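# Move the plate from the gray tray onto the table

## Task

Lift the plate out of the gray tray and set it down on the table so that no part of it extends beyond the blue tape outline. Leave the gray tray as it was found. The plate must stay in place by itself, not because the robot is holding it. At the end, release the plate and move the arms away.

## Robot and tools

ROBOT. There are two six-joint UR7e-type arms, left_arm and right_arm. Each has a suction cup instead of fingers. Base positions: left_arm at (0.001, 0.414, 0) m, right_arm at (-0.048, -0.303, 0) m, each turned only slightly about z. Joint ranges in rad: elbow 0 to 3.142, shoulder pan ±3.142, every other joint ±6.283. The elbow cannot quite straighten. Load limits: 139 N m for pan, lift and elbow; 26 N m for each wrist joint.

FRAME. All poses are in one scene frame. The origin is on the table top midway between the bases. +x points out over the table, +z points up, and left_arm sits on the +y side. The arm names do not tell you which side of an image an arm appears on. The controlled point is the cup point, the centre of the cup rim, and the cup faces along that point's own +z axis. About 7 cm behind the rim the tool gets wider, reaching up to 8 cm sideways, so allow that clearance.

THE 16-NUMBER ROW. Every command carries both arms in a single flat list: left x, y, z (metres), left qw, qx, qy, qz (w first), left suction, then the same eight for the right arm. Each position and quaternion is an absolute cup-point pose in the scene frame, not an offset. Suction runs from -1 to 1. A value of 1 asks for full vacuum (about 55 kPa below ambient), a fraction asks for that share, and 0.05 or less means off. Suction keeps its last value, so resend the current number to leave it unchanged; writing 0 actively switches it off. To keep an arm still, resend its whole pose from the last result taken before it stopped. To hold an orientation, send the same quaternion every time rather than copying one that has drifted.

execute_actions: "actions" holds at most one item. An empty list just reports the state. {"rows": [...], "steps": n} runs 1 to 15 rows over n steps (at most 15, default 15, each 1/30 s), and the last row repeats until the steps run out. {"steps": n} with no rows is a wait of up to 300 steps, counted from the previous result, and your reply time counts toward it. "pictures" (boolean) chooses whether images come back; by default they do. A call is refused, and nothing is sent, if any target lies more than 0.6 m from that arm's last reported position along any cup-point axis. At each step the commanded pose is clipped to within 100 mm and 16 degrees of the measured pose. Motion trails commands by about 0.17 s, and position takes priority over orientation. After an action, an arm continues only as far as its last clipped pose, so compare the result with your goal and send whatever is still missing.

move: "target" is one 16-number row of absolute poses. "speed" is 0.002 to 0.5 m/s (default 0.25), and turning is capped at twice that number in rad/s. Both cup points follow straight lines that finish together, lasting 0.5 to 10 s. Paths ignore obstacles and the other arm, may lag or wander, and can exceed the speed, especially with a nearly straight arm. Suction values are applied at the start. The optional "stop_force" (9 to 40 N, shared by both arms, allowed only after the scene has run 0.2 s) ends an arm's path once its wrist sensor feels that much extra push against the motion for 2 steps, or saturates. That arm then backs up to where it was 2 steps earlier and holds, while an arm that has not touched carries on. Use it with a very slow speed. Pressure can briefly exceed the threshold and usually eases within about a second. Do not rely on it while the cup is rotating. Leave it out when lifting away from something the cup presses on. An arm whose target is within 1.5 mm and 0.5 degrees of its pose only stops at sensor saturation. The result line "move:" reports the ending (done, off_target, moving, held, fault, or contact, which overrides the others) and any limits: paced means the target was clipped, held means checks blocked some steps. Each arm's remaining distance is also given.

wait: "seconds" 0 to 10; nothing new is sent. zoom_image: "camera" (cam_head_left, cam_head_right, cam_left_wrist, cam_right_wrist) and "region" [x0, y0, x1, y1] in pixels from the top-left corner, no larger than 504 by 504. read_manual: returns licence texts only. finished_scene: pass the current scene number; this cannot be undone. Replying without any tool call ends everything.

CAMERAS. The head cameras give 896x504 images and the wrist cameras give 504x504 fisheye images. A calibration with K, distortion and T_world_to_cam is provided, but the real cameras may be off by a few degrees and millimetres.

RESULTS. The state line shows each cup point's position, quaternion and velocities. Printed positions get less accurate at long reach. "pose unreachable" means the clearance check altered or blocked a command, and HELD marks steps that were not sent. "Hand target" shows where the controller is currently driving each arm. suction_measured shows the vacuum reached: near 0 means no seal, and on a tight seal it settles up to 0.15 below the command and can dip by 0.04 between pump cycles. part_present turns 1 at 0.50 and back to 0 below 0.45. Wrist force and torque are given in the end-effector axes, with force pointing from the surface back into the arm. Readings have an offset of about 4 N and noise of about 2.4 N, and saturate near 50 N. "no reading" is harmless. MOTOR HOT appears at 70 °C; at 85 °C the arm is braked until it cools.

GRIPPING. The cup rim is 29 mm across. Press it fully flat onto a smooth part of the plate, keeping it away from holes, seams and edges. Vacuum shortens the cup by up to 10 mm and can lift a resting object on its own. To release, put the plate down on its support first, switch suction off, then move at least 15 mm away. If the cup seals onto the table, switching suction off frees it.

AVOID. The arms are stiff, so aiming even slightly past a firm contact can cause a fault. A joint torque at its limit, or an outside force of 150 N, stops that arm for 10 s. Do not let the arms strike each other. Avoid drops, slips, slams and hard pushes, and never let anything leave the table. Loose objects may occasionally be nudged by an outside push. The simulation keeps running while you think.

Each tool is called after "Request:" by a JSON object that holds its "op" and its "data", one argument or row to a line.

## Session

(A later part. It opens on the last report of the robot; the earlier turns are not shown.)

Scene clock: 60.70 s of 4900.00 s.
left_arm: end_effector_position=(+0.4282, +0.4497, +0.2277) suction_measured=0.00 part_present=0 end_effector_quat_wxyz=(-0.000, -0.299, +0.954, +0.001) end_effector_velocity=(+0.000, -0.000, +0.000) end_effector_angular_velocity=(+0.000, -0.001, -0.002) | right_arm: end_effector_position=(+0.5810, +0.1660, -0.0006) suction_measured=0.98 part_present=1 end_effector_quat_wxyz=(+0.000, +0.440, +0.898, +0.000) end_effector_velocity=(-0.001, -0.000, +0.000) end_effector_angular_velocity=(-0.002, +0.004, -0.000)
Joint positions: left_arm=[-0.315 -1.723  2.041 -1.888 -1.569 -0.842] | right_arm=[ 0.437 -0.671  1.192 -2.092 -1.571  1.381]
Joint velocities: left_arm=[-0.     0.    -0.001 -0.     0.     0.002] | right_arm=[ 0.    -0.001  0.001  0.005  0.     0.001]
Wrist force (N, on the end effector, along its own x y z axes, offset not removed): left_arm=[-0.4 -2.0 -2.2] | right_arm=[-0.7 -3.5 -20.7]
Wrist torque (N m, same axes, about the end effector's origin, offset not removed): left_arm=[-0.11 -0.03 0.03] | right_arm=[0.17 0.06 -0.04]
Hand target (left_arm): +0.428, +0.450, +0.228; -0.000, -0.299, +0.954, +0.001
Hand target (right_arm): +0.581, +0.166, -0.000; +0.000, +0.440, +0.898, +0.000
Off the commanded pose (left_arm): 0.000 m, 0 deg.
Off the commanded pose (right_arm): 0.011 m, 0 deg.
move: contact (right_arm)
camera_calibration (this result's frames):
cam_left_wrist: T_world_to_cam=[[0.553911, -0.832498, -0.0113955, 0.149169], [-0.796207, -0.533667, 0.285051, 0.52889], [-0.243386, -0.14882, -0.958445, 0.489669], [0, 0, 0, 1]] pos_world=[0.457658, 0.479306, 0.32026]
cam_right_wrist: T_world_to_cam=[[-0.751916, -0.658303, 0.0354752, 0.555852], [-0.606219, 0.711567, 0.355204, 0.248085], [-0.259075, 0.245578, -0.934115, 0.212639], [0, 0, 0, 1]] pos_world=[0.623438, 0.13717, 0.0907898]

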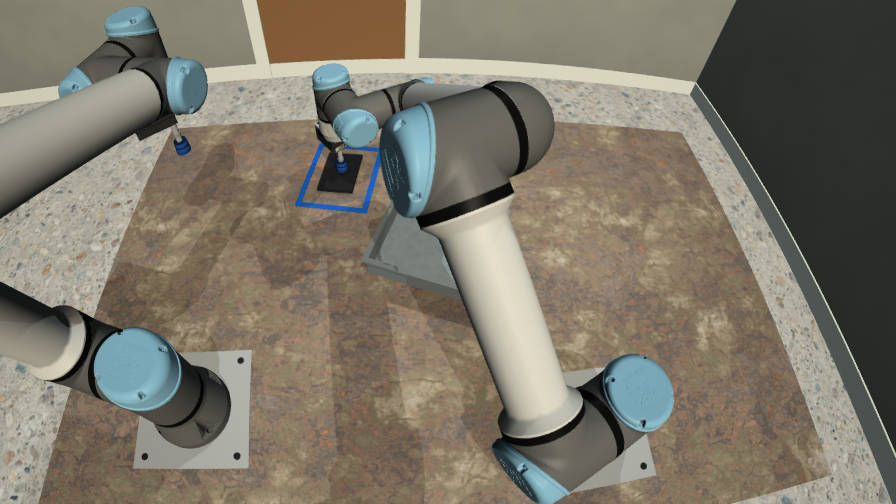

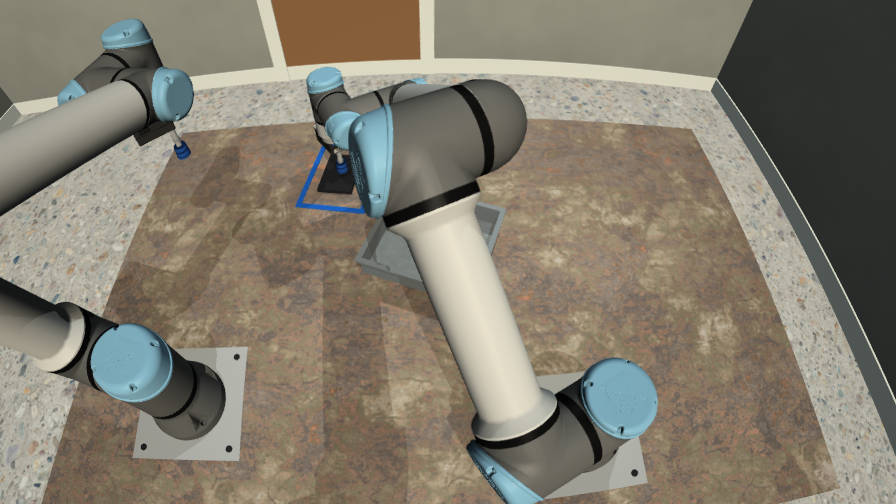

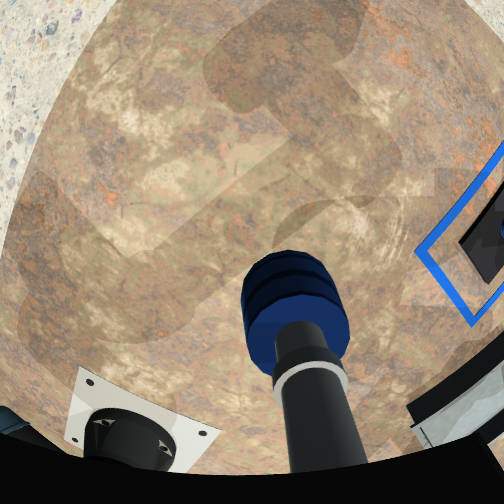

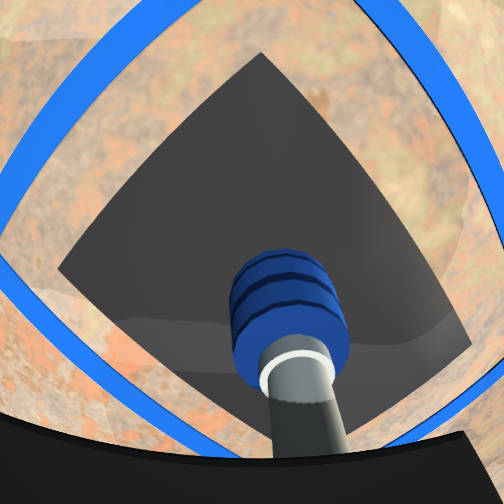

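Request:
{"op": "execute_actions", "data": {
  "actions": [
    {"rows": [[0.4282,0.4497,0.2277,0,-0.299,0.954,0.001,0,0.581,0.166,-0.0002,0,0.440,0.898,0,0]], "steps": 5}
  ],
  "pictures": false
}}

Request:
{"op": "move", "data": {
  "target": [0.4282,0.4497,0.2277,0,-0.299,0.954,0.001,0,0.581,0.166,0.10,0,0.440,0.898,0,0],
  "speed": 0.2
}}

Request:
{"op": "move", "data": {
  "target": [0.4282,0.4497,0.2277,0,-0.299,0.954,0.001,0,0.5,-0.1,0.22,0,0.440,0.898,0,0],
  "speed": 0.35
}}

Scene clock: 74.50 s of 4900.00 s.
left_arm: end_effector_position=(+0.4282, +0.4497, +0.2277) suction_measured=0.00 part_present=0 end_effector_quat_wxyz=(-0.000, -0.299, +0.954, +0.001) end_effector_velocity=(-0.000, +0.000, -0.000) end_effector_angular_velocity=(+0.002, +0.002, -0.003) | right_arm: end_effector_position=(+0.5811, +0.1660, -0.0002) suction_measured=0.00 part_present=0 end_effector_quat_wxyz=(+0.000, +0.440, +0.898, +0.000) end_effector_velocity=(-0.001, -0.000, +0.001) end_effector_angular_velocity=(-0.001, +0.002, +0.001)
Joint positions: left_arm=[-0.315 -1.723  2.041 -1.888 -1.569 -0.842] | right_arm=[ 0.437 -0.671  1.192 -2.091 -1.571  1.381]
Joint velocities: left_arm=[-0.     0.001 -0.     0.002  0.001  0.002] | right_arm=[ 0.    -0.001 -0.     0.003  0.    -0.001]
Wrist force (N, on the end effector, along its own x y z axes, offset not removed): left_arm=[-0.7 -1.8 -1.9] | right_arm=[-2.7 3.5 -12.5]
Wrist torque (N m, same axes, about the end effector's origin, offset not removed): left_arm=[-0.12 0.07 0.05] | right_arm=[0.46 0.28 -0.06]
Hand target (left_arm): +0.428, +0.450, +0.228; -0.000, -0.299, +0.954, +0.001
Hand target (right_arm): +0.581, +0.166, -0.000; +0.000, +0.440, +0.898, +0.000
Off the commanded pose (left_arm): 0.000 m, 0 deg.
Off the commanded pose (right_arm): 0.000 m, 0 deg.
Steps of this call (steps 1 to 409: nothing new was sent; steps 410 to 414: all 5 steps of this action). Readings (end_effector_position | what the end effector reports):
410: left_arm (+0.4282, +0.4497, +0.2277) | right_arm (+0.5810, +0.1660, -0.0003) | left_arm suction_measured=0.00 part_present=0 | right_arm suction_measured=0.00 part_present=0
411: left_arm (+0.4282, +0.4497, +0.2277) | right_arm (+0.5810, +0.1660, -0.0003) | left_arm suction_measured=0.00 part_present=0 | right_arm suction_measured=0.00 part_present=0
413: left_arm (+0.4282, +0.4497, +0.2277) | right_arm (+0.5811, +0.1660, -0.0002) | left_arm suction_measured=0.00 part_present=0 | right_arm suction_measured=0.00 part_present=0
414: the state above

Scene clock: 75.77 s of 4900.00 s.
left_arm: end_effector_position=(+0.4282, +0.4497, +0.2277) suction_measured=0.00 part_present=0 end_effector_quat_wxyz=(-0.000, -0.299, +0.954, +0.001) end_effector_velocity=(+0.000, -0.000, +0.000) end_effector_angular_velocity=(+0.000, -0.001, +0.000) | right_arm: end_effector_position=(+0.5810, +0.1661, +0.0998) suction_measured=0.00 part_present=0 end_effector_quat_wxyz=(-0.000, +0.440, +0.898, +0.000) end_effector_velocity=(-0.000, -0.000, +0.001) end_effector_angular_velocity=(-0.001, +0.002, +0.000)
Joint positions: left_arm=[-0.315 -1.723  2.041 -1.888 -1.569 -0.842] | right_arm=[ 0.437 -0.778  1.113 -1.906 -1.571  1.381]
Joint velocities: left_arm=[-0.  0. -0. -0.  0. -0.] | right_arm=[-0.    -0.001 -0.003  0.006 -0.    -0.001]
Wrist force (N, on the end effector, along its own x y z axes, offset not removed): left_arm=[-0.2 -0.7 -1.3] | right_arm=[0.3 0.7 -2.5]
Wrist torque (N m, same axes, about the end effector's origin, offset not removed): left_arm=[0.00 0.01 0.03] | right_arm=[0.11 -0.08 -0.01]
Hand target (left_arm): +0.428, +0.450, +0.228; -0.000, -0.299, +0.954, +0.001
Hand target (right_arm): +0.581, +0.166, +0.100; +0.000, +0.440, +0.898, +0.000
Off the commanded pose (left_arm): 0.000 m, 0 deg.
Off the commanded pose (right_arm): 0.000 m, 0 deg.
move: done
camera_calibration (this result's frames):
cam_left_wrist: T_world_to_cam=[[0.553912, -0.832498, -0.0113954, 0.149169], [-0.796207, -0.533667, 0.285051, 0.52889], [-0.243386, -0.14882, -0.958445, 0.489669], [0, 0, 0, 1]] pos_world=[0.457658, 0.479306, 0.32026]
cam_right_wrist: T_world_to_cam=[[-0.751912, -0.65831, 0.0354477, 0.55239], [-0.606209, 0.711535, 0.355287, 0.212381], [-0.259111, 0.245656, -0.934085, 0.306376], [0, 0, 0, 1]] pos_world=[0.623481, 0.137264, 0.191144]

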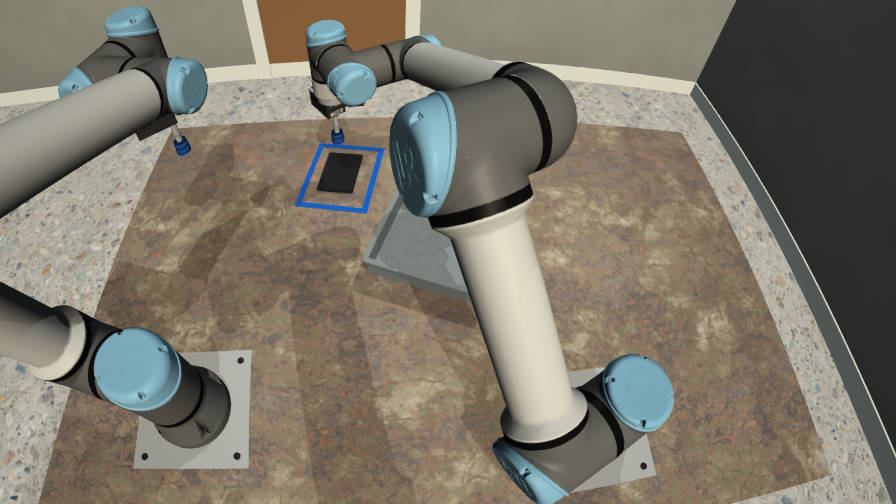

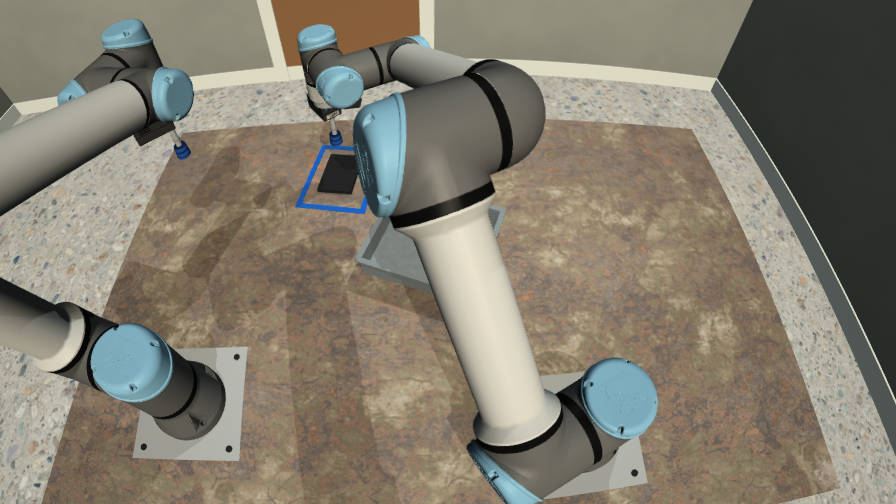

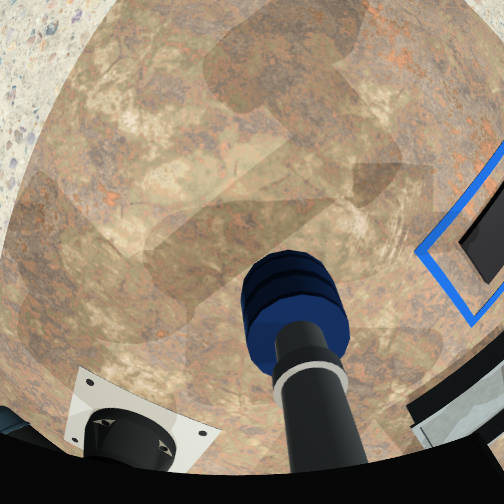

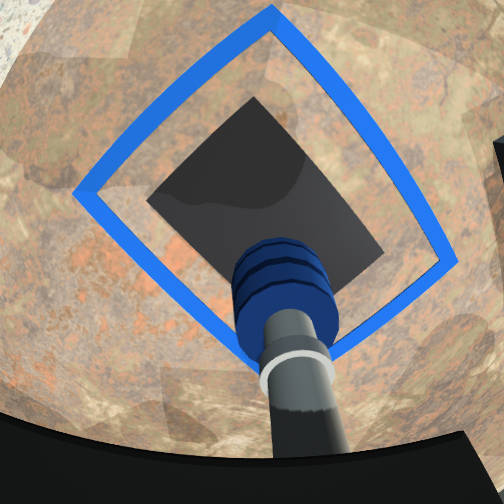

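Scene clock: 77.30 s of 4900.00 s.
left_arm: end_effector_position=(+0.4282, +0.4497, +0.2277) suction_measured=0.00 part_present=0 end_effector_quat_wxyz=(-0.000, -0.299, +0.954, +0.001) end_effector_velocity=(+0.000, -0.000, +0.001) end_effector_angular_velocity=(-0.001, -0.001, +0.000) | right_arm: end_effector_position=(+0.4995, -0.0994, +0.2198) suction_measured=0.00 part_present=0 end_effector_quat_wxyz=(-0.000, +0.440, +0.898, +0.000) end_effector_velocity=(-0.000, -0.002, +0.001) end_effector_angular_velocity=(+0.000, -0.000, -0.001)
Joint positions: left_arm=[-0.315 -1.723  2.041 -1.888 -1.569 -0.842] | right_arm=[ 0.092 -1.341  1.664 -1.893 -1.57   1.036]
Joint velocities: left_arm=[-0.    -0.001 -0.001  0.001 -0.001 -0.   ] | right_arm=[-0.003 -0.003  0.002  0.001  0.    -0.003]
Wrist force (N, on the end effector, along its own x y z axes, offset not removed): left_arm=[-0.6 0.4 -2.3] | right_arm=[-2.7 0.9 -1.6]
Wrist torque (N m, same axes, about the end effector's origin, offset not removed): left_arm=[0.26 0.03 0.01] | right_arm=[0.23 0.39 -0.09]
Hand target (left_arm): +0.428, +0.450, +0.228; -0.000, -0.299, +0.954, +0.001
Hand target (right_arm): +0.499, -0.100, +0.220; -0.000, +0.440, +0.898, +0.000
Off the commanded pose (left_arm): 0.000 m, 0 deg.
Off the commanded pose (right_arm): 0.001 m, 0 deg.
move: done
camera_calibration (this result's frames):
cam_left_wrist: T_world_to_cam=[[0.553912, -0.832498, -0.0113953, 0.149169], [-0.796207, -0.533667, 0.285051, 0.52889], [-0.243386, -0.14882, -0.958445, 0.489669], [0, 0, 0, 1]] pos_world=[0.457658, 0.479306, 0.32026]
cam_right_wrist: T_world_to_cam=[[-0.751924, -0.658312, 0.0351368, 0.31215], [-0.606118, 0.711304, 0.355905, 0.309065], [-0.259289, 0.246317, -0.933861, 0.462773], [0, 0, 0, 1]] pos_world=[0.542036, -0.128336, 0.3112]

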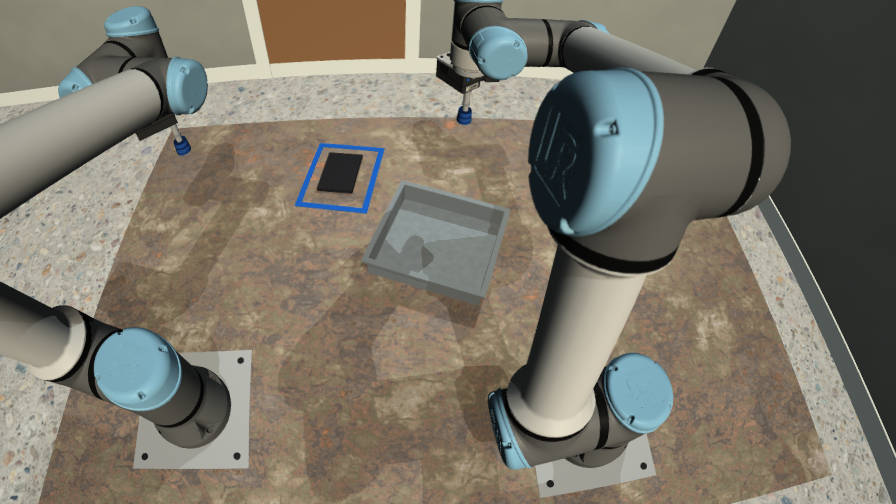

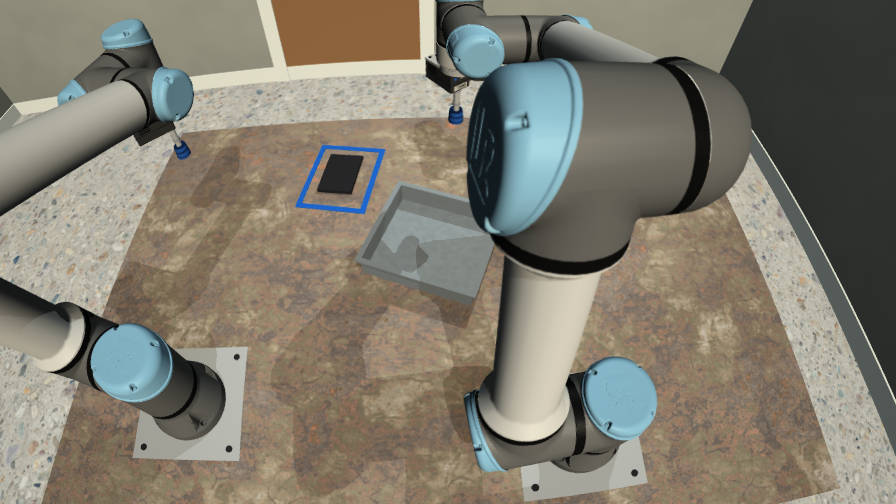

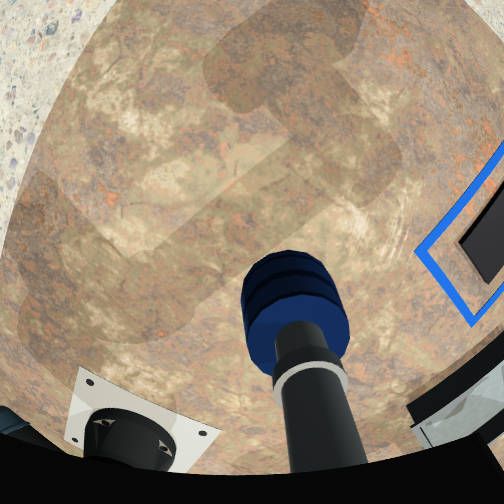

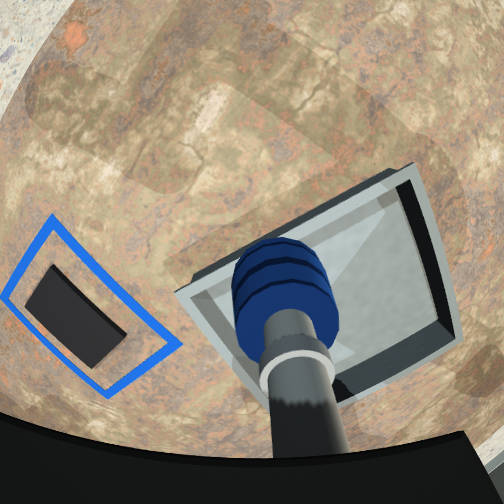

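Request:
{"op": "finished_scene", "data": {
  "scene": 2
}}

The scene is finished: the task was done.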